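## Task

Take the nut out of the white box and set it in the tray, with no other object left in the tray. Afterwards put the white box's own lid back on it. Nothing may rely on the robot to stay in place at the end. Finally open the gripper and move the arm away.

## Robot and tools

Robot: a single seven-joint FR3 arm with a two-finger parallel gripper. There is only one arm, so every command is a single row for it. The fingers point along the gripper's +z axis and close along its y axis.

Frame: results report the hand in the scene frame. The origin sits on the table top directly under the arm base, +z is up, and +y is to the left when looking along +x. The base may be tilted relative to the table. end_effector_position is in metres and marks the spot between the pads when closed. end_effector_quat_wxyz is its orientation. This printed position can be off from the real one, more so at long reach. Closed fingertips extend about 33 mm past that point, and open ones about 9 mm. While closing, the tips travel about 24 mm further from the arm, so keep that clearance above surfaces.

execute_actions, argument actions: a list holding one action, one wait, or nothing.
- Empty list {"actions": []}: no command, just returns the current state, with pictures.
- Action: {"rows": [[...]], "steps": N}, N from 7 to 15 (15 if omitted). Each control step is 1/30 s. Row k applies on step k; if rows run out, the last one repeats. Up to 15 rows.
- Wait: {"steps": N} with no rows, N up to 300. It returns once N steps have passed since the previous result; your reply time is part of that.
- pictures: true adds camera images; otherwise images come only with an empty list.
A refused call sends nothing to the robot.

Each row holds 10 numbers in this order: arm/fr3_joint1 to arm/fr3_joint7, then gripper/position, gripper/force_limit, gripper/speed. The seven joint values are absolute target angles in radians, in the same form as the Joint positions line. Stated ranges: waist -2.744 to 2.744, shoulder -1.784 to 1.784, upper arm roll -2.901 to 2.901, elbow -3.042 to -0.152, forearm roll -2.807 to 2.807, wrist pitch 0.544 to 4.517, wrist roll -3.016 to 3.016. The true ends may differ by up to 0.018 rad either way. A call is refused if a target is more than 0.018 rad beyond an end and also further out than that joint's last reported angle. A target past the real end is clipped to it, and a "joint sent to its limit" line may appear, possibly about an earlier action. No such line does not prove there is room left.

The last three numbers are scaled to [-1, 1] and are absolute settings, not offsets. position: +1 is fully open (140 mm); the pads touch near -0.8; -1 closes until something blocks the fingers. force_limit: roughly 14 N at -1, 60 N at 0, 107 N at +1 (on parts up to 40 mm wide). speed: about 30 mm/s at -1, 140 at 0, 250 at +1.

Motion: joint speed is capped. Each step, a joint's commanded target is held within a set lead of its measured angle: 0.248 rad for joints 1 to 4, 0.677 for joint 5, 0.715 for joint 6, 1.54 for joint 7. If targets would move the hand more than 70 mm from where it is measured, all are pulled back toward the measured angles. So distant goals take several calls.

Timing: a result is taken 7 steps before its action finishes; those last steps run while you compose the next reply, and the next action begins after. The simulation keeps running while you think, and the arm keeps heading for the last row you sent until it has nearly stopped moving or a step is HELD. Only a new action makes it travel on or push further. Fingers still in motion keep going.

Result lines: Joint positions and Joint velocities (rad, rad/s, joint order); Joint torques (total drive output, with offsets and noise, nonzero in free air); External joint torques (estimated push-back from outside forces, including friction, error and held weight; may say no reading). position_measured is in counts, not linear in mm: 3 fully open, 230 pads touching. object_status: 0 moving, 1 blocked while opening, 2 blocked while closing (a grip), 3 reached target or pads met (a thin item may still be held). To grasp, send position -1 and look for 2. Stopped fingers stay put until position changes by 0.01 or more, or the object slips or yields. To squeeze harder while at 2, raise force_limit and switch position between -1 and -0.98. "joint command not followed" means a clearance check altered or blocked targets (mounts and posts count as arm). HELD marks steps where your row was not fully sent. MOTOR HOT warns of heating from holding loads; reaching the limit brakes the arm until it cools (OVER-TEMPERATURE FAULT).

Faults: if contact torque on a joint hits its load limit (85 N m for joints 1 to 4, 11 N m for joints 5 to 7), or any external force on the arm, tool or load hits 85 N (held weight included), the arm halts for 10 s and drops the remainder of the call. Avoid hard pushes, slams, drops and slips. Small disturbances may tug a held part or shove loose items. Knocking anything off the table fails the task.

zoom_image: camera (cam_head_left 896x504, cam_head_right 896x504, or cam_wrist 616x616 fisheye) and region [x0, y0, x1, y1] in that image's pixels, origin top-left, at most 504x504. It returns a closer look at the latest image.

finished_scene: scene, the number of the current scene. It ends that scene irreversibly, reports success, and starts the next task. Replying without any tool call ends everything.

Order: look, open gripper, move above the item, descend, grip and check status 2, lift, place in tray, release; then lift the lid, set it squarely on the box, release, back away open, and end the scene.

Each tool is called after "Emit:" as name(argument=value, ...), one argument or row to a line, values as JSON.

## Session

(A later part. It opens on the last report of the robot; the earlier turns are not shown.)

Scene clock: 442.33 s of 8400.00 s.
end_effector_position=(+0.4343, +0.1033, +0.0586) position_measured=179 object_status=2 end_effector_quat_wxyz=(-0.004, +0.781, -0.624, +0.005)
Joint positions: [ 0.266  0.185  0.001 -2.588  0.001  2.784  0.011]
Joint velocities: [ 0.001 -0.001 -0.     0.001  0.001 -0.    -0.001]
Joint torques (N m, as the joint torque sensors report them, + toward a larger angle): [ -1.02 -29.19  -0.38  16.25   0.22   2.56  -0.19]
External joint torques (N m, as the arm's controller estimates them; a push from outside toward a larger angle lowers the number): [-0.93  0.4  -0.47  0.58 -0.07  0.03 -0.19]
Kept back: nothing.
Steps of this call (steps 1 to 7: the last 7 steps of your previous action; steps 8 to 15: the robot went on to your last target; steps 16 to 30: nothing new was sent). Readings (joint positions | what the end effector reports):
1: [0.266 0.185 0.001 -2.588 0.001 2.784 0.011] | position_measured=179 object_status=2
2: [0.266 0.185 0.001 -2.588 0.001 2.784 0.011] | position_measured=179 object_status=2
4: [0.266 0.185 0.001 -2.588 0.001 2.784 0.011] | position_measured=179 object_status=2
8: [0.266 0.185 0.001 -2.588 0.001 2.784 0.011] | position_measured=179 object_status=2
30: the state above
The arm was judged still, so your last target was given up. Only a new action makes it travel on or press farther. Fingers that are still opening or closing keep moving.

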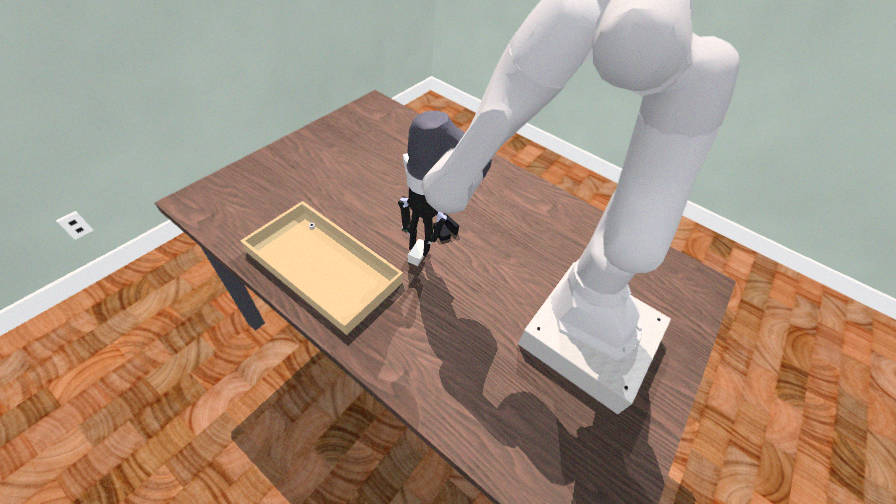

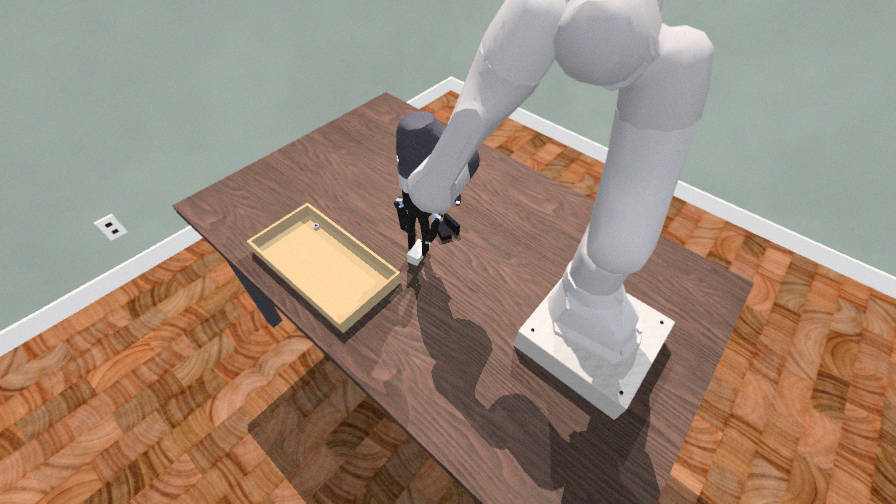

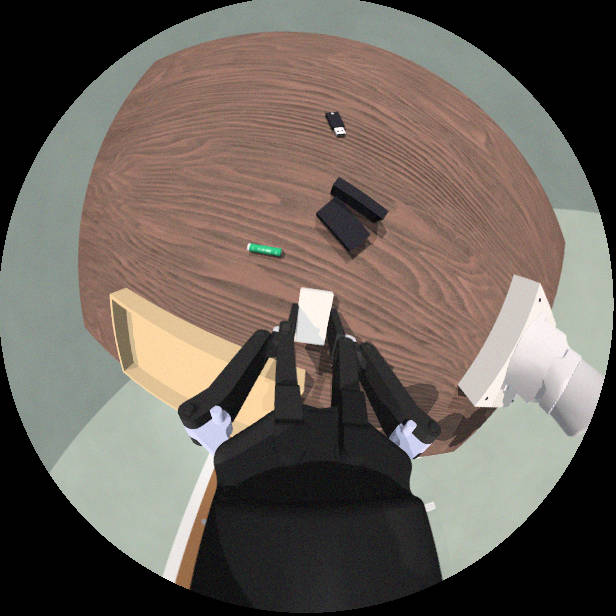

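Emit:
execute_actions(
  actions=[
    {"rows":[[0.261,0.185,0,-2.587,0,2.784,0.008,-1,-0.3,-0.3]],"steps":15},
  ],
)

Emit:
execute_actions(
  actions=[
    {"steps":20},
  ],
)

Emit:
execute_actions(
  actions=[
    {"rows":[[0.261,0.186,0,-2.587,0,2.787,0.008,-1,-0.3,-0.3],[0.261,0.187,0,-2.587,0,2.789,0.008,-1,-0.3,-0.3],[0.261,0.189,0,-2.587,0,2.79,0.008,-1,-0.3,-0.3],[0.261,0.191,0,-2.587,0,2.791,0.008,-1,-0.3,-0.3],[0.261,0.193,0,-2.587,0,2.792,0.008,-1,-0.3,-0.3],[0.261,0.195,0,-2.587,0,2.793,0.008,-1,-0.3,-0.3],[0.261,0.197,0,-2.587,0,2.794,0.008,-1,-0.3,-0.3],[0.261,0.199,0,-2.587,0,2.795,0.008,-1,-0.3,-0.3]],"steps":15},
  ],
)

Emit:
execute_actions(
  actions=[
    {"steps":30},
  ],
  pictures=true,
)

Emit:
zoom_image(
  camera="cam_wrist",
  region=[270,270,360,360],
)

Emit:
zoom_image(
  camera="cam_head_left",
  region=[395,235,445,275],
)

Scene clock: 443.40 s of 8400.00 s.
end_effector_position=(+0.4345, +0.1025, +0.0587) position_measured=179 object_status=2 end_effector_quat_wxyz=(-0.004, +0.780, -0.625, +0.005)
Joint positions: [ 0.264  0.185  0.001 -2.588  0.001  2.784  0.011]
Joint velocities: [ 0.    -0.002  0.001 -0.    -0.    -0.    -0.001]
Joint torques (N m, as the joint torque sensors report them, + toward a larger angle): [ -0.61 -29.33  -0.43  15.59   0.21   2.48  -0.25]
External joint torques (N m, as the arm's controller estimates them; a push from outside toward a larger angle lowers the number): [-0.59  0.38 -0.58 -0.09 -0.07 -0.06 -0.25]
Steps of this call (steps 1 to 24: nothing new was sent; steps 25 to 32: the first 8 steps of this action). Readings (joint positions | what the end effector reports):
25: [0.265 0.185 0.001 -2.588 0.001 2.784 0.011] | position_measured=179 object_status=2
26: [0.265 0.185 0.001 -2.588 0.001 2.784 0.011] | position_measured=179 object_status=2
28: [0.264 0.185 0.001 -2.588 0.001 2.784 0.011] | position_measured=179 object_status=2
32: the state above

Scene clock: 444.07 s of 8400.00 s.
end_effector_position=(+0.4345, +0.1024, +0.0587) position_measured=179 object_status=2 end_effector_quat_wxyz=(-0.004, +0.780, -0.625, +0.005)
Joint positions: [ 0.264  0.185  0.001 -2.588  0.001  2.784  0.011]
Joint velocities: [ 0.001 -0.001 -0.001  0.     0.001  0.001  0.001]
Joint torques (N m, as the joint torque sensors report them, + toward a larger angle): [ -0.39 -28.78  -0.84  14.88   0.21   2.56  -0.27]
External joint torques (N m, as the arm's controller estimates them; a push from outside toward a larger angle lowers the number): [-0.34  0.85 -0.96 -0.81 -0.08  0.02 -0.27]
Kept back: nothing.
Steps of this call (steps 1 to 7: the last 7 steps of your previous action; steps 8 to 15: the robot went on to your last target; steps 16 to 20: nothing new was sent). Readings (joint positions | what the end effector reports):
1: [0.264 0.185 0.001 -2.588 0.001 2.784 0.011] | position_measured=179 object_status=2
2: [0.264 0.185 0.001 -2.588 0.001 2.784 0.011] | position_measured=179 object_status=2
4: [0.264 0.185 0.001 -2.588 0.001 2.784 0.011] | position_measured=179 object_status=2
8: [0.264 0.185 0.001 -2.588 0.001 2.784 0.011] | position_measured=179 object_status=2
20: the state above
The arm was judged still, so your last target was given up. Only a new action makes it travel on or press farther. Fingers that are still opening or closing keep moving.

Scene clock: 444.33 s of 8400.00 s.
end_effector_position=(+0.4336, +0.1022, +0.0559) position_measured=179 object_status=2 end_effector_quat_wxyz=(-0.003, +0.780, -0.625, +0.004)
Joint positions: [ 0.264  0.192  0.001 -2.588  0.001  2.789  0.011]
Joint velocities: [-0.    -0.001 -0.001  0.011  0.001  0.02  -0.   ]
Joint torques (N m, as the joint torque sensors report them, + toward a larger angle): [ -0.61 -25.22  -0.89  14.91   0.2    2.9   -0.13]
External joint torques (N m, as the arm's controller estimates them; a push from outside toward a larger angle lowers the number): [-0.47  6.23 -0.94 -2.15 -0.09 -0.17 -0.13]
Steps of this call (steps 1 to 8: the first 8 steps of this action). Readings (joint positions | what the end effector reports):
1: [0.264 0.185 0.001 -2.588 0.001 2.784 0.011] | position_measured=179 object_status=2
2: [0.264 0.185 0.001 -2.588 0.001 2.785 0.011] | position_measured=179 object_status=2
4: [0.264 0.186 0.001 -2.588 0.001 2.786 0.011] | position_measured=179 object_status=2
8: the state above

Scene clock: 445.33 s of 8400.00 s.
end_effector_position=(+0.4346, +0.1024, +0.0559) position_measured=179 object_status=2 end_effector_quat_wxyz=(-0.004, +0.780, -0.625, +0.005)
Joint positions: [ 0.264  0.193  0.001 -2.587  0.001  2.792  0.011]
Joint velocities: [ 0.001  0.     0.002 -0.001  0.001  0.    -0.   ]
Joint torques (N m, as the joint torque sensors report them, + toward a larger angle): [ -0.55 -25.49  -0.38  14.51   0.24   3.05  -0.18]
External joint torques (N m, as the arm's controller estimates them; a push from outside toward a larger angle lowers the number): [-0.51  4.24 -0.53 -1.01 -0.04  0.53 -0.18]
Kept back: nothing.
Steps of this call (steps 1 to 7: the last 7 steps of your previous action; steps 8 to 15: the robot went on to your last target; steps 16 to 30: nothing new was sent). Readings (joint positions | what the end effector reports):
1: [0.264 0.192 0.001 -2.587 0.001 2.790 0.011] | position_measured=179 object_status=2
2: [0.264 0.192 0.001 -2.587 0.001 2.790 0.011] | position_measured=179 object_status=2
4: [0.264 0.192 0.001 -2.587 0.001 2.791 0.011] | position_measured=179 object_status=2
8: [0.264 0.193 0.001 -2.587 0.001 2.792 0.011] | position_measured=179 object_status=2
30: the state above
The arm was judged still, so your last target was given up. Only a new action makes it travel on or press farther. Fingers that are still opening or closing keep moving.

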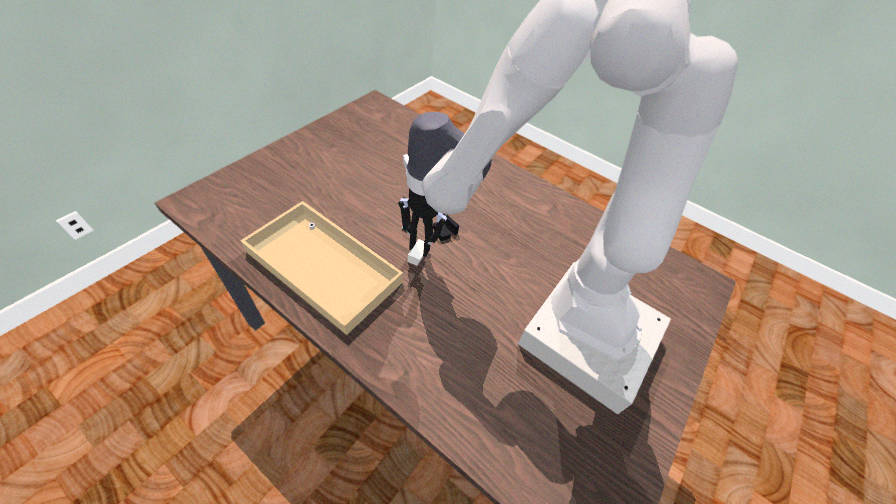

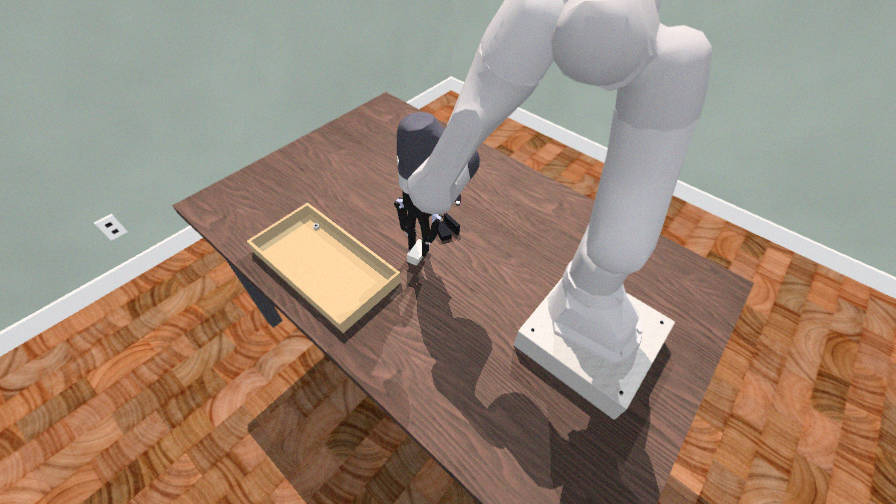

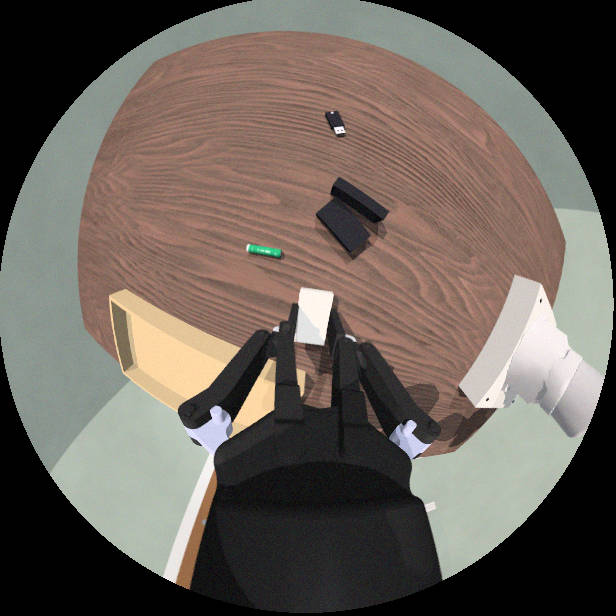

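Region (270, 270, 360, 360) of cam_wrist's 616x616 image, scaled by 5.600, with more detail than that image has.

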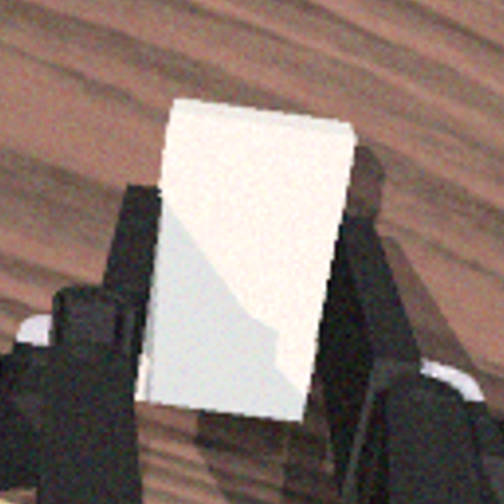

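Region (395, 235, 445, 275) of cam_head_left's 896x504 image, scaled by 10.080, with more detail than that image has; it fills the top 403 rows of this view, and the rest is white.

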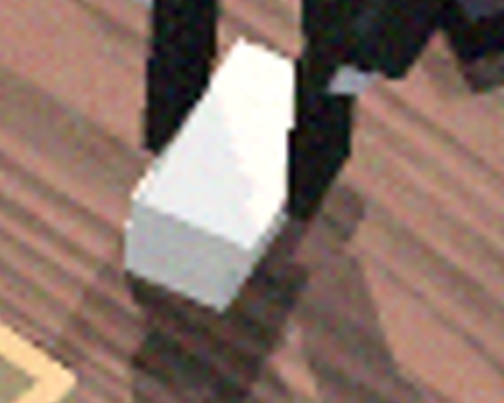

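Emit:
execute_actions(
  actions=[
    {"rows":[[0.261,0.185,0,-2.587,0,2.786,0.008,-1,-0.3,-0.3],[0.261,0.185,0,-2.587,0,2.786,0.008,-1,-0.3,-0.3],[0.261,0.185,0,-2.587,0,2.786,0.008,-1,-0.3,-0.3],[0.261,0.185,0,-2.587,0,2.786,0.008,-1,-0.3,-0.3],[0.261,0.185,0,-2.587,0,2.786,0.008,-1,-0.3,-0.3],[0.27,0.187,0,-2.582,0,2.786,0.008,-1,-0.3,-0.3]],"steps":15},
  ],
)

Emit:
execute_actions(
  actions=[
    {"steps":30},
  ],
  pictures=true,
)

Emit:
zoom_image(
  camera="cam_wrist",
  region=[270,270,360,360],
)

Emit:
zoom_image(
  camera="cam_head_left",
  region=[395,235,445,275],
)

Scene clock: 446.30 s of 8400.00 s.
end_effector_position=(+0.4367, +0.1038, +0.0589) position_measured=179 object_status=2 end_effector_quat_wxyz=(-0.006, +0.781, -0.624, +0.007)
Joint positions: [ 0.266  0.187  0.    -2.585  0.001  2.789  0.011]
Joint velocities: [ 0.023 -0.001  0.001  0.017  0.001 -0.004 -0.001]
Joint torques (N m, as the joint torque sensors report them, + toward a larger angle): [  2.95 -28.92  -1.18  15.08   0.27   2.39  -0.24]
External joint torques (N m, as the arm's controller estimates them; a push from outside toward a larger angle lowers the number): [ 3.29  0.58 -1.1  -0.28 -0.04 -0.1  -0.24]
Steps of this call (steps 1 to 21: nothing new was sent; steps 22 to 29: the first 8 steps of this action). Readings (joint positions | what the end effector reports):
22: [0.264 0.192 0.001 -2.587 0.001 2.792 0.011] | position_measured=179 object_status=2
23: [0.264 0.190 0.001 -2.587 0.001 2.791 0.011] | position_measured=179 object_status=2
25: [0.264 0.188 0.001 -2.587 0.001 2.790 0.011] | position_measured=179 object_status=2
29: the state above

Scene clock: 447.30 s of 8400.00 s.
end_effector_position=(+0.4370, +0.1046, +0.0591) position_measured=179 object_status=2 end_effector_quat_wxyz=(-0.006, +0.781, -0.624, +0.007)
Joint positions: [ 0.267  0.187  0.    -2.584  0.001  2.788  0.011]
Joint velocities: [ 0.001 -0.002 -0.    -0.     0.001 -0.     0.001]
Joint torques (N m, as the joint torque sensors report them, + toward a larger angle): [  2.61 -29.63  -0.82  15.37   0.23   2.36  -0.21]
External joint torques (N m, as the arm's controller estimates them; a push from outside toward a larger angle lowers the number): [ 2.66  0.12 -0.95 -0.35 -0.06 -0.19 -0.21]
Kept back: nothing.
Steps of this call (steps 1 to 7: the last 7 steps of your previous action; steps 8 to 15: the robot went on to your last target; steps 16 to 30: nothing new was sent). Readings (joint positions | what the end effector reports):
1: [0.266 0.187 0.000 -2.585 0.001 2.789 0.011] | position_measured=179 object_status=2
2: [0.267 0.187 0.000 -2.584 0.001 2.789 0.011] | position_measured=179 object_status=2
4: [0.267 0.187 0.000 -2.584 0.001 2.789 0.011] | position_measured=179 object_status=2
8: [0.267 0.187 0.000 -2.584 0.001 2.789 0.011] | position_measured=179 object_status=2
30: the state above
The arm was judged still, so your last target was given up. Only a new action makes it travel on or press farther. Fingers that are still opening or closing keep moving.

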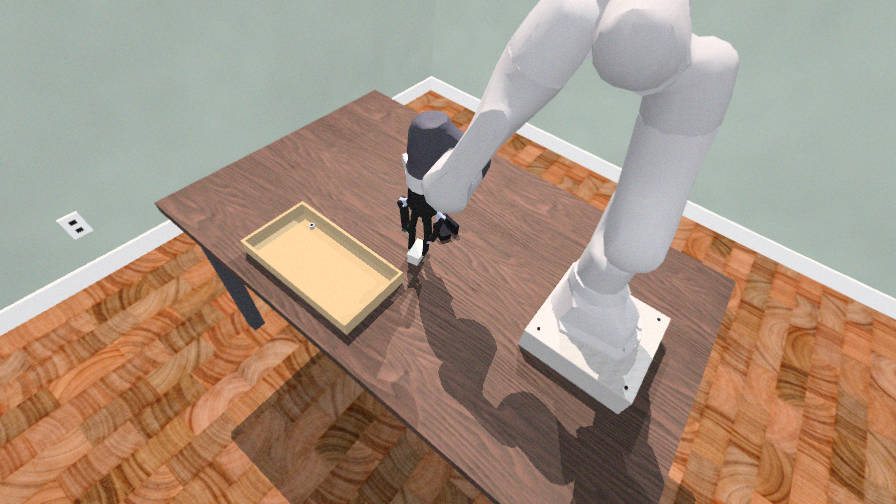

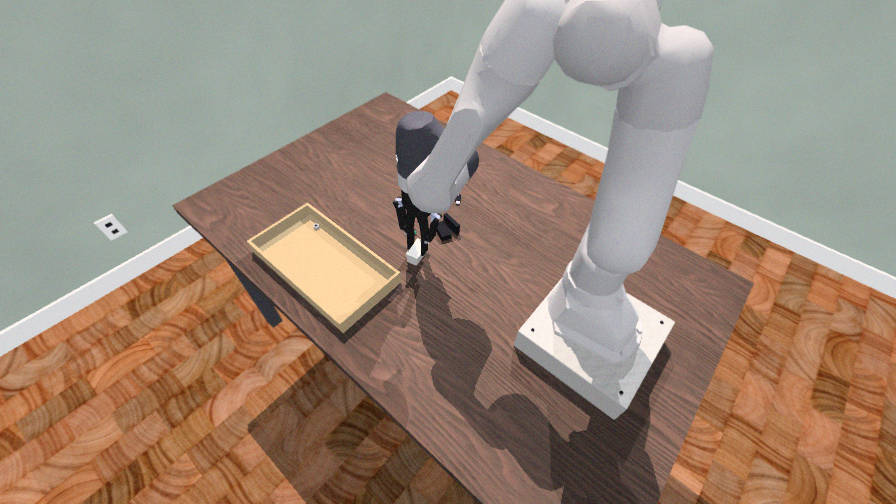

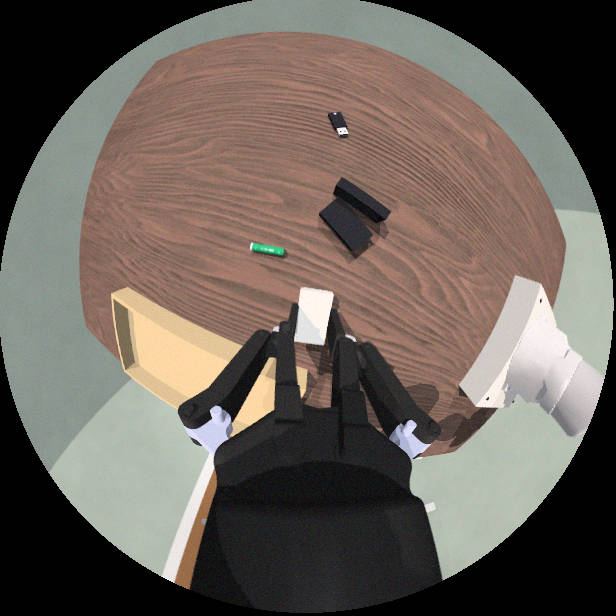

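Region (270, 270, 360, 360) of cam_wrist's 616x616 image, scaled by 5.600, with more detail than that image has.

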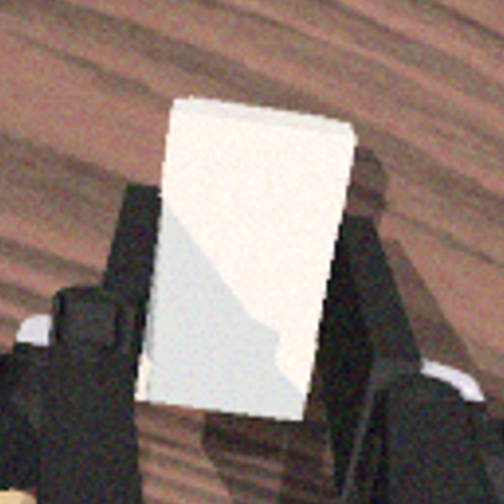

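Region (395, 235, 445, 275) of cam_head_left's 896x504 image, scaled by 10.080, with more detail than that image has; it fills the top 403 rows of this view, and the rest is white.

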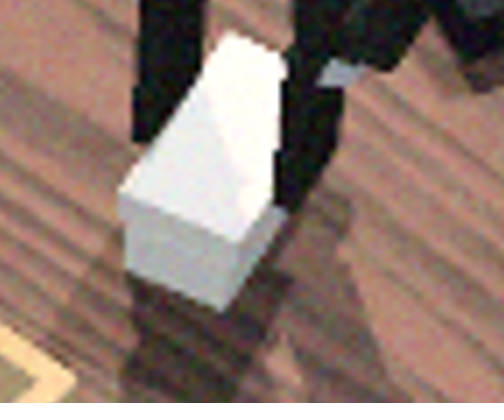

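Emit:
execute_actions(
  actions=[
    {"rows":[[0.27,0.188,0,-2.582,0,2.792,0.008,-1,-0.3,-0.3],[0.27,0.189,0,-2.582,0,2.793,0.008,-1,-0.3,-0.3],[0.27,0.191,0,-2.582,0,2.794,0.008,-1,-0.3,-0.3],[0.27,0.193,0,-2.582,0,2.795,0.008,-1,-0.3,-0.3],[0.27,0.195,0,-2.582,0,2.796,0.008,-1,-0.3,-0.3],[0.27,0.197,0,-2.582,0,2.796,0.008,-1,-0.3,-0.3],[0.27,0.199,0,-2.582,0,2.796,0.008,-1,-0.3,-0.3],[0.27,0.201,0,-2.582,0,2.796,0.008,-1,-0.3,-0.3]],"steps":15},
  ],
)

Emit:
execute_actions(
  actions=[
    {"steps":30},
  ],
  pictures=true,
)

Emit:
zoom_image(
  camera="cam_head_left",
  region=[395,235,445,275],
)

Scene clock: 452.07 s of 8400.00 s.
end_effector_position=(+0.4356, +0.1043, +0.0560) position_measured=179 object_status=2 end_effector_quat_wxyz=(-0.005, +0.782, -0.624, +0.006)
Joint positions: [ 0.267  0.195  0.    -2.584  0.001  2.792  0.011]
Joint velocities: [ 0.     0.057 -0.     0.    -0.     0.011 -0.002]
Joint torques (N m, as the joint torque sensors report them, + toward a larger angle): [  2.02 -29.65  -0.09  15.47   0.32   2.93  -0.19]
External joint torques (N m, as the arm's controller estimates them; a push from outside toward a larger angle lowers the number): [ 2.07  0.43 -0.22 -0.1   0.03  0.44 -0.19]
Steps of this call (steps 1 to 90: nothing new was sent; then 1.50 s passed at rest; steps 91 to 98: the first 8 steps of this action). Readings (joint positions | what the end effector reports):
91: [0.267 0.187 0.000 -2.584 0.001 2.788 0.011] | position_measured=179 object_status=2
92: [0.267 0.187 0.000 -2.584 0.001 2.789 0.011] | position_measured=179 object_status=2
94: [0.267 0.188 0.000 -2.584 0.001 2.790 0.011] | position_measured=179 object_status=2
98: the state above

Scene clock: 453.07 s of 8400.00 s.
end_effector_position=(+0.4364, +0.1045, +0.0559) position_measured=179 object_status=2 end_effector_quat_wxyz=(-0.005, +0.782, -0.624, +0.006)
Joint positions: [ 0.267  0.196  0.    -2.583  0.001  2.794  0.011]
Joint velocities: [ 0.     0.    -0.001 -0.     0.001  0.     0.001]
Joint torques (N m, as the joint torque sensors report them, + toward a larger angle): [  2.5  -26.34  -0.69  14.73   0.11   2.86  -0.16]
External joint torques (N m, as the arm's controller estimates them; a push from outside toward a larger angle lowers the number): [ 2.59  3.57 -0.78 -0.85 -0.17  0.32 -0.16]
Kept back: nothing.
Steps of this call (steps 1 to 7: the last 7 steps of your previous action; steps 8 to 15: the robot went on to your last target; steps 16 to 30: nothing new was sent). Readings (joint positions | what the end effector reports):
1: [0.267 0.195 0.000 -2.583 0.001 2.793 0.011] | position_measured=179 object_status=2
2: [0.267 0.196 0.000 -2.583 0.001 2.793 0.011] | position_measured=179 object_status=2
4: [0.267 0.196 0.000 -2.583 0.001 2.793 0.011] | position_measured=179 object_status=2
8: [0.267 0.196 0.000 -2.583 0.001 2.794 0.011] | position_measured=179 object_status=2
30: the state above
The arm was judged still, so your last target was given up. Only a new action makes it travel on or press farther. Fingers that are still opening or closing keep moving.

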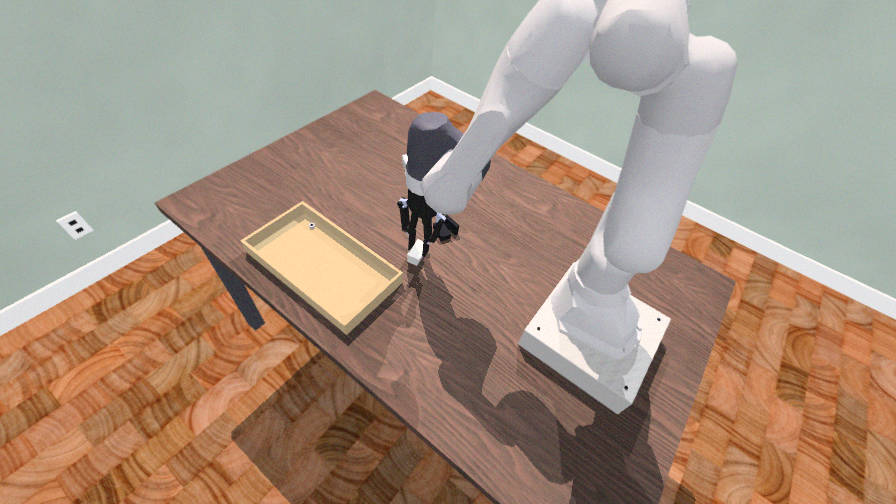

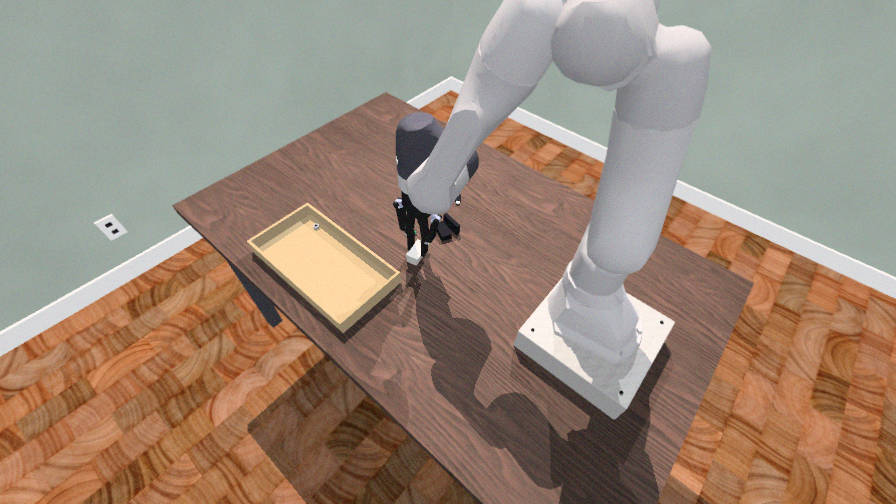

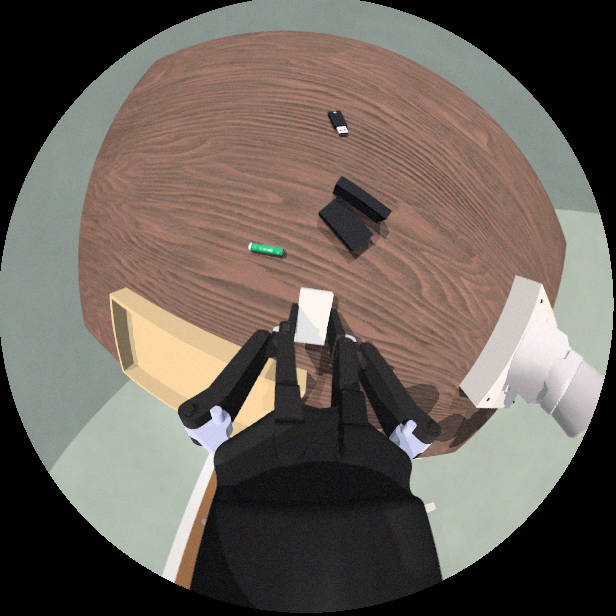

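Region (395, 235, 445, 275) of cam_head_left's 896x504 image, scaled by 10.080, with more detail than that image has; it fills the top 403 rows of this view, and the rest is white.

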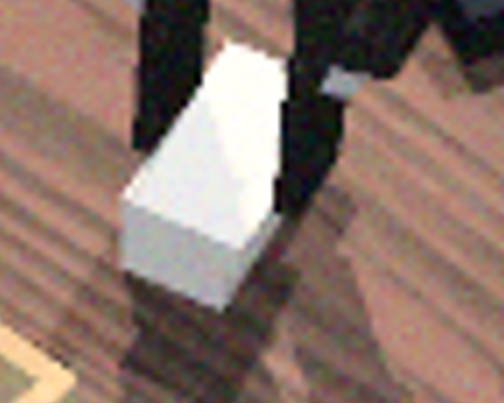

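Emit:
execute_actions(
  actions=[
    {"rows":[[0.27,0.196,0,-2.583,0,2.794,0.008,-0.1,-0.3,-0.6]],"steps":15},
  ],
)

Emit:
execute_actions(
  actions=[
    {"steps":30},
  ],
  pictures=true,
)

Emit:
zoom_image(
  camera="cam_head_left",
  region=[385,225,455,281],
)

Emit:
zoom_image(
  camera="cam_wrist",
  region=[270,270,360,360],
)

Scene clock: 453.83 s of 8400.00 s.
end_effector_position=(+0.4364, +0.1045, +0.0560) position_measured=152 object_status=0 end_effector_quat_wxyz=(-0.006, +0.782, -0.624, +0.006)
Joint positions: [ 0.267  0.196  0.    -2.583  0.001  2.794  0.011]
Joint velocities: [-0.    -0.001 -0.     0.001  0.    -0.     0.   ]
Joint torques (N m, as the joint torque sensors report them, + toward a larger angle): [  1.7  -29.65  -0.69  14.33   0.27   2.67  -0.24]
External joint torques (N m, as the arm's controller estimates them; a push from outside toward a larger angle lowers the number): [ 1.79  0.26 -0.79 -1.26 -0.02  0.13 -0.23]
Steps of this call (steps 1 to 15: nothing new was sent; steps 16 to 23: the first 8 steps of this action). Readings (joint positions | what the end effector reports):
16: [0.267 0.196 0.000 -2.583 0.001 2.794 0.011] | position_measured=179 object_status=0
17: [0.267 0.196 0.000 -2.583 0.001 2.794 0.011] | position_measured=179 object_status=0
19: [0.267 0.196 0.000 -2.583 0.001 2.794 0.011] | position_measured=168 object_status=0
23: the state above

Scene clock: 454.83 s of 8400.00 s.
end_effector_position=(+0.4364, +0.1045, +0.0560) position_measured=141 object_status=3 end_effector_quat_wxyz=(-0.006, +0.782, -0.624, +0.006)
Joint positions: [ 0.267  0.196  0.    -2.583  0.001  2.794  0.011]
Joint velocities: [-0.001  0.001 -0.001 -0.    -0.001 -0.     0.001]
Joint torques (N m, as the joint torque sensors report them, + toward a larger angle): [  1.72 -29.77  -0.32  14.14   0.16   2.56  -0.19]
External joint torques (N m, as the arm's controller estimates them; a push from outside toward a larger angle lowers the number): [ 1.84  0.05 -0.39 -1.38 -0.13  0.03 -0.19]
Kept back: nothing.
Steps of this call (steps 1 to 7: the last 7 steps of your previous action; steps 8 to 15: the robot went on to your last target; steps 16 to 30: nothing new was sent). Readings (joint positions | what the end effector reports):
1: [0.267 0.196 0.000 -2.583 0.001 2.794 0.011] | position_measured=148 object_status=0
2: [0.267 0.196 0.000 -2.583 0.001 2.794 0.011] | position_measured=144 object_status=0
4: [0.267 0.196 0.000 -2.583 0.001 2.794 0.011] | position_measured=141 object_status=0
8: [0.267 0.196 0.000 -2.583 0.001 2.794 0.011] | position_measured=141 object_status=0
30: the state above
The arm was judged still, so your last target was given up. Only a new action makes it travel on or press farther. Fingers that are still opening or closing keep moving.

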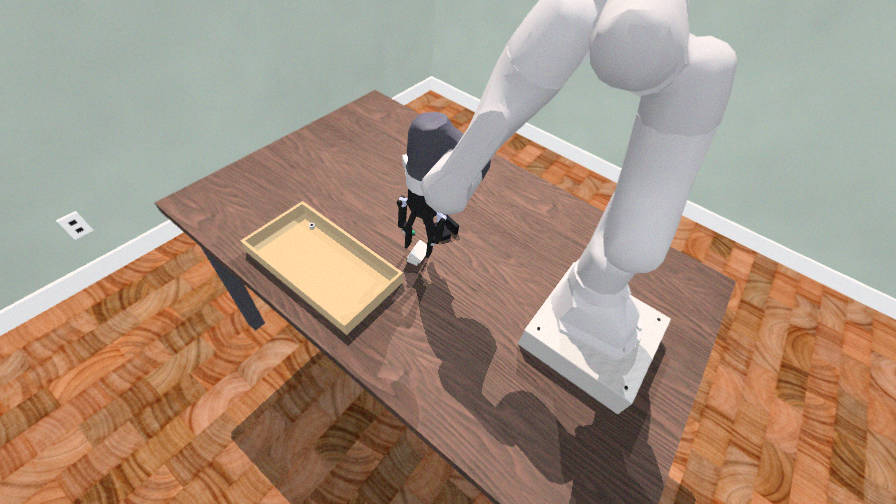

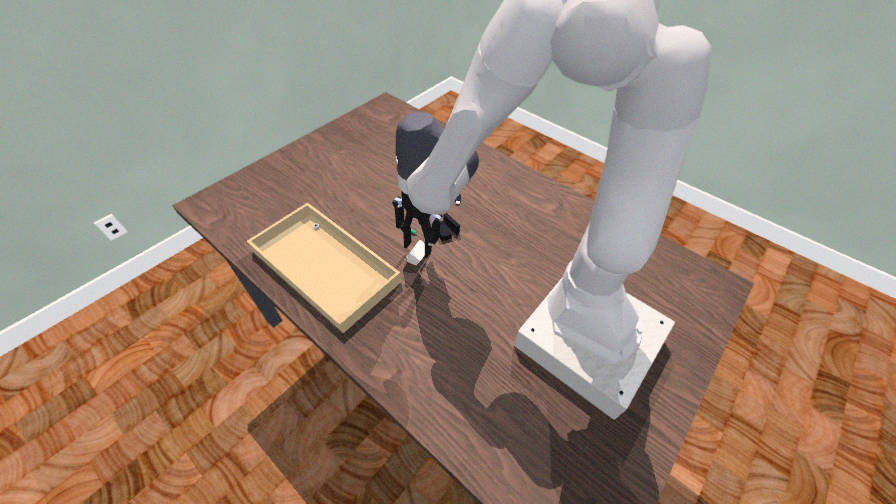

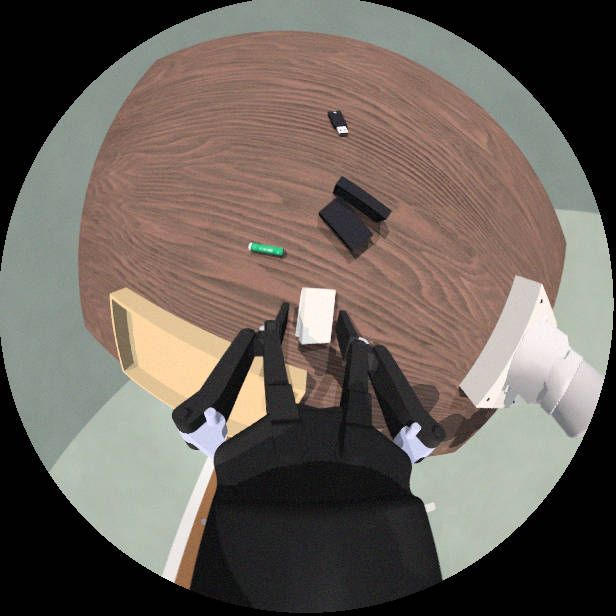

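Region (385, 225, 455, 281) of cam_head_left's 896x504 image, scaled by 7.200, with more detail than that image has; it fills the top 403 rows of this view, and the rest is white.

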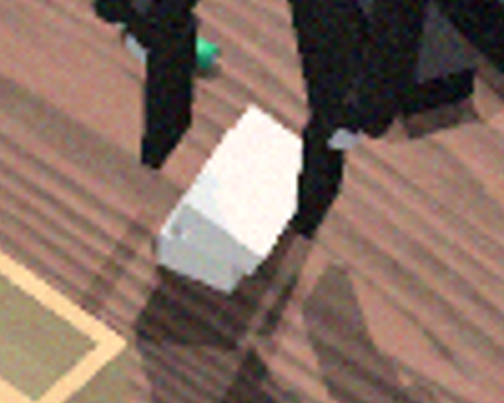

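Region (270, 270, 360, 360) of cam_wrist's 616x616 image, scaled by 5.600, with more detail than that image has.

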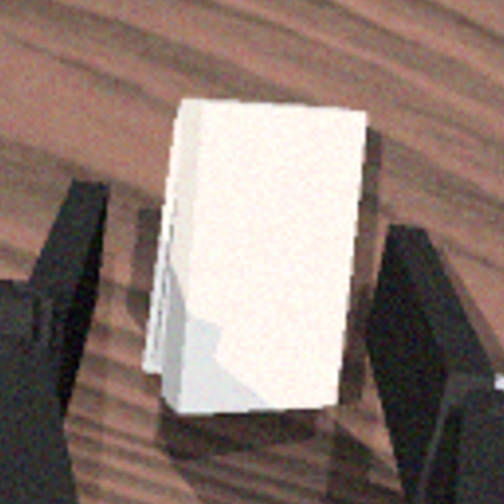

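Emit:
execute_actions(
  actions=[
    {"rows":[[0.27,0.2,0,-2.582,0,2.81,0.008,0.05,-0.3,0],[0.27,0.205,0,-2.582,0,2.815,0.008,0.05,-0.3,0],[0.27,0.21,0,-2.582,0,2.82,0.008,0.05,-0.3,0],[0.27,0.215,0,-2.582,0,2.825,0.008,0.05,-0.3,0],[0.27,0.22,0,-2.582,0,2.83,0.008,0.05,-0.3,0],[0.27,0.225,0,-2.582,0,2.832,0.008,0.05,-0.3,0],[0.27,0.23,0,-2.582,0,2.832,0.008,0.05,-0.3,0],[0.27,0.235,0,-2.582,0,2.832,0.008,0.05,-0.3,0]],"steps":15},
  ],
)

Emit:
execute_actions(
  actions=[
    {"steps":25},
  ],
)

Emit:
execute_actions(
  actions=[
    {"rows":[[0.27,0.235,0,-2.582,0,2.832,0.008,-0.65,-0.2,-0.6]],"steps":15},
  ],
)

Emit:
execute_actions(
  actions=[
    {"steps":25},
  ],
)

Emit:
execute_actions(
  actions=[
    {"rows":[[0.27,0.235,0,-2.582,0,2.832,0.008,0.05,-0.2,-0.6]],"steps":15},
  ],
)

Emit:
execute_actions(
  actions=[
    {"steps":25},
  ],
  pictures=true,
)

Emit:
zoom_image(
  camera="cam_head_left",
  region=[385,225,455,281],
)

Emit:
zoom_image(
  camera="cam_wrist",
  region=[270,270,360,360],
)

Scene clock: 455.77 s of 8400.00 s.
end_effector_position=(+0.4351, +0.1042, +0.0467) position_measured=123 object_status=0 end_effector_quat_wxyz=(-0.005, +0.782, -0.624, +0.006)
Joint positions: [ 0.268  0.222  0.    -2.583  0.001  2.819  0.011]
Joint velocities: [-0.     0.148  0.001 -0.     0.001  0.065  0.   ]
Joint torques (N m, as the joint torque sensors report them, + toward a larger angle): [  1.97 -29.65  -0.58  14.86   0.19   2.93  -0.25]
External joint torques (N m, as the arm's controller estimates them; a push from outside toward a larger angle lowers the number): [ 2.04  1.18 -0.72 -0.06 -0.08  0.38 -0.25]
Steps of this call (steps 1 to 20: nothing new was sent; steps 21 to 28: the first 8 steps of this action). Readings (joint positions | what the end effector reports):
21: [0.267 0.196 0.000 -2.583 0.001 2.796 0.011] | position_measured=141 object_status=0
22: [0.267 0.198 0.000 -2.583 0.001 2.799 0.011] | position_measured=136 object_status=0
24: [0.267 0.203 0.000 -2.583 0.001 2.806 0.011] | position_measured=124 object_status=0
28: the state above

Scene clock: 456.60 s of 8400.00 s.
end_effector_position=(+0.4344, +0.1040, +0.0425) position_measured=123 object_status=3 end_effector_quat_wxyz=(-0.005, +0.782, -0.624, +0.005)
Joint positions: [ 0.268  0.233  0.    -2.583  0.001  2.829  0.011]
Joint velocities: [ 0.001 -0.     0.    -0.    -0.     0.     0.   ]
Joint torques (N m, as the joint torque sensors report them, + toward a larger angle): [  1.82 -28.74  -0.51  14.83   0.25   3.    -0.23]
External joint torques (N m, as the arm's controller estimates them; a push from outside toward a larger angle lowers the number): [ 1.92  1.61 -0.64 -0.02 -0.01  0.47 -0.23]
Kept back: nothing.
Steps of this call (steps 1 to 7: the last 7 steps of your previous action; steps 8 to 25: the robot went on to your last target). Readings (joint positions | what the end effector reports):
1: [0.268 0.227 0.000 -2.583 0.001 2.820 0.011] | position_measured=123 object_status=0
2: [0.268 0.230 0.000 -2.583 0.001 2.822 0.011] | position_measured=123 object_status=3
4: [0.268 0.233 0.000 -2.583 0.001 2.824 0.011] | position_measured=123 object_status=3
8: [0.268 0.233 0.000 -2.583 0.001 2.827 0.011] | position_measured=123 object_status=3
25: the state above

Scene clock: 456.87 s of 8400.00 s.
end_effector_position=(+0.4344, +0.1040, +0.0425) position_measured=149 object_status=0 end_effector_quat_wxyz=(-0.005, +0.782, -0.624, +0.006)
Joint positions: [ 0.268  0.234  0.    -2.583  0.001  2.83   0.011]
Joint velocities: [-0.     0.001 -0.001 -0.    -0.     0.001 -0.002]
Joint torques (N m, as the joint torque sensors report them, + toward a larger angle): [  1.97 -29.44  -0.57  14.95   0.19   2.96  -0.31]
External joint torques (N m, as the arm's controller estimates them; a push from outside toward a larger angle lowers the number): [ 2.07  0.97 -0.69  0.06 -0.07  0.43 -0.31]
Steps of this call (steps 1 to 8: the first 8 steps of this action). Readings (joint positions | what the end effector reports):
1: [0.268 0.233 0.000 -2.583 0.001 2.829 0.011] | position_measured=123 object_status=0
2: [0.268 0.234 0.000 -2.583 0.001 2.830 0.011] | position_measured=125 object_status=0
4: [0.268 0.234 0.000 -2.583 0.001 2.830 0.011] | position_measured=133 object_status=0
8: the state above

Scene clock: 457.70 s of 8400.00 s.
end_effector_position=(+0.4354, +0.1043, +0.0432) position_measured=178 object_status=2 end_effector_quat_wxyz=(-0.006, +0.782, -0.624, +0.006)
Joint positions: [ 0.268  0.233  0.    -2.582  0.001  2.831  0.011]
Joint velocities: [ 0.    -0.001 -0.    -0.001 -0.    -0.002 -0.001]
Joint torques (N m, as the joint torque sensors report them, + toward a larger angle): [  1.62 -28.27  -0.85  13.63   0.16   2.75  -0.22]
External joint torques (N m, as the arm's controller estimates them; a push from outside toward a larger angle lowers the number): [ 1.75  2.09 -0.95 -1.25 -0.1   0.22 -0.22]
Kept back: nothing.
Steps of this call (steps 1 to 7: the last 7 steps of your previous action; steps 8 to 15: the robot went on to your last target; steps 16 to 25: nothing new was sent). Readings (joint positions | what the end effector reports):
1: [0.268 0.234 0.000 -2.583 0.001 2.830 0.011] | position_measured=153 object_status=0
2: [0.268 0.234 0.000 -2.583 0.001 2.830 0.011] | position_measured=157 object_status=0
4: [0.268 0.234 0.000 -2.583 0.001 2.830 0.011] | position_measured=165 object_status=0
8: [0.268 0.233 0.000 -2.582 0.001 2.831 0.011] | position_measured=178 object_status=0
25: the state above
The arm was judged still, so your last target was given up. Only a new action makes it travel on or press farther. Fingers that are still opening or closing keep moving.

Scene clock: 457.97 s of 8400.00 s.
end_effector_position=(+0.4352, +0.1042, +0.0429) position_measured=151 object_status=0 end_effector_quat_wxyz=(-0.006, +0.782, -0.624, +0.006)
Joint positions: [ 0.268  0.233  0.    -2.582  0.001  2.831  0.011]
Joint velocities: [-0.     0.001  0.001 -0.     0.001 -0.001  0.   ]
Joint torques (N m, as the joint torque sensors report them, + toward a larger angle): [  1.82 -29.15  -0.74  14.01   0.26   2.72  -0.1 ]
External joint torques (N m, as the arm's controller estimates them; a push from outside toward a larger angle lowers the number): [ 1.86  1.18 -0.93 -0.83  0.    0.19 -0.1 ]
Steps of this call (steps 1 to 8: the first 8 steps of this action). Readings (joint positions | what the end effector reports):
1: [0.268 0.233 0.000 -2.582 0.001 2.831 0.011] | position_measured=178 object_status=0
2: [0.268 0.233 0.000 -2.582 0.001 2.831 0.011] | position_measured=178 object_status=0
4: [0.268 0.233 0.000 -2.582 0.001 2.831 0.011] | position_measured=167 object_status=0
8: the state above

Scene clock: 458.80 s of 8400.00 s.
end_effector_position=(+0.4351, +0.1042, +0.0428) position_measured=123 object_status=3 end_effector_quat_wxyz=(-0.006, +0.782, -0.624, +0.006)
Joint positions: [ 0.268  0.234  0.    -2.582  0.001  2.831  0.011]
Joint velocities: [ 0.001 -0.001 -0.     0.001 -0.001 -0.001 -0.002]
Joint torques (N m, as the joint torque sensors report them, + toward a larger angle): [  2.17 -29.85  -0.76  14.43   0.13   2.75  -0.25]
External joint torques (N m, as the arm's controller estimates them; a push from outside toward a larger angle lowers the number): [ 2.2   0.63 -0.95 -0.53 -0.13  0.2  -0.25]
Kept back: nothing.
Steps of this call (steps 1 to 7: the last 7 steps of your previous action; steps 8 to 15: the robot went on to your last target; steps 16 to 25: nothing new was sent). Readings (joint positions | what the end effector reports):
1: [0.268 0.233 0.000 -2.582 0.001 2.831 0.011] | position_measured=147 object_status=0
2: [0.268 0.233 0.000 -2.582 0.001 2.831 0.011] | position_measured=143 object_status=0
4: [0.268 0.233 0.000 -2.582 0.001 2.831 0.011] | position_measured=135 object_status=0
8: [0.268 0.234 0.000 -2.582 0.001 2.831 0.011] | position_measured=123 object_status=0
25: the state above
The arm was judged still, so your last target was given up. Only a new action makes it travel on or press farther. Fingers that are still opening or closing keep moving.

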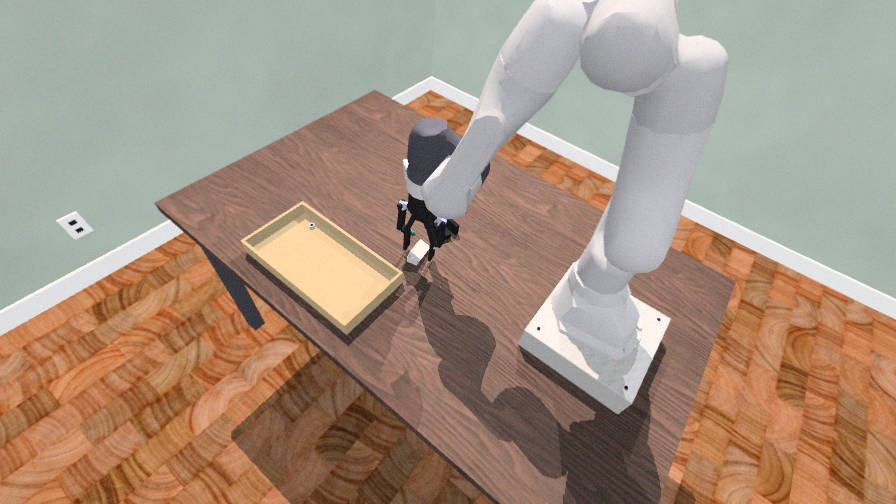

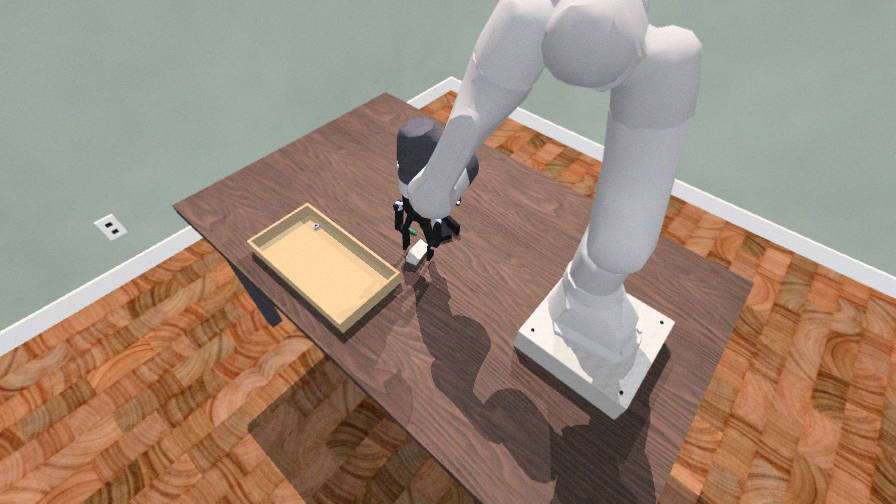

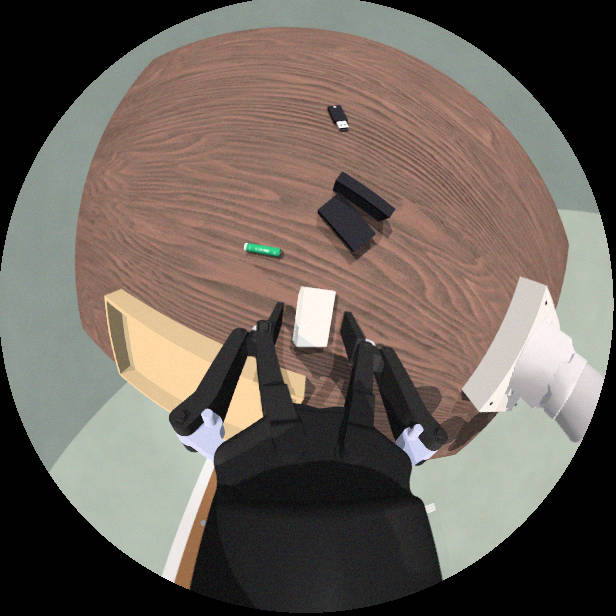

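Region (385, 225, 455, 281) of cam_head_left's 896x504 image, scaled by 7.200, with more detail than that image has; it fills the top 403 rows of this view, and the rest is white.

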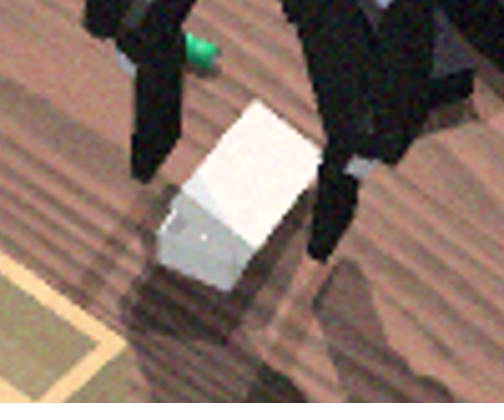

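Region (270, 270, 360, 360) of cam_wrist's 616x616 image, scaled by 5.600, with more detail than that image has.

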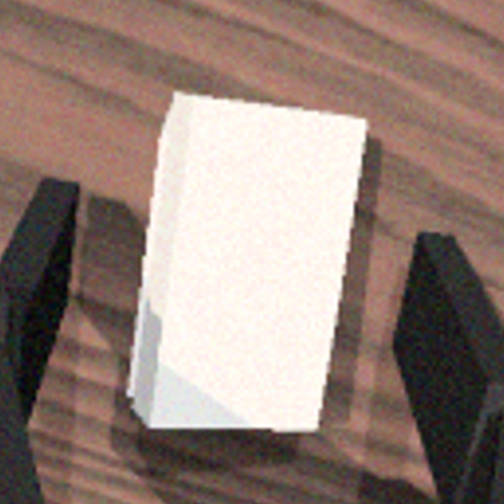

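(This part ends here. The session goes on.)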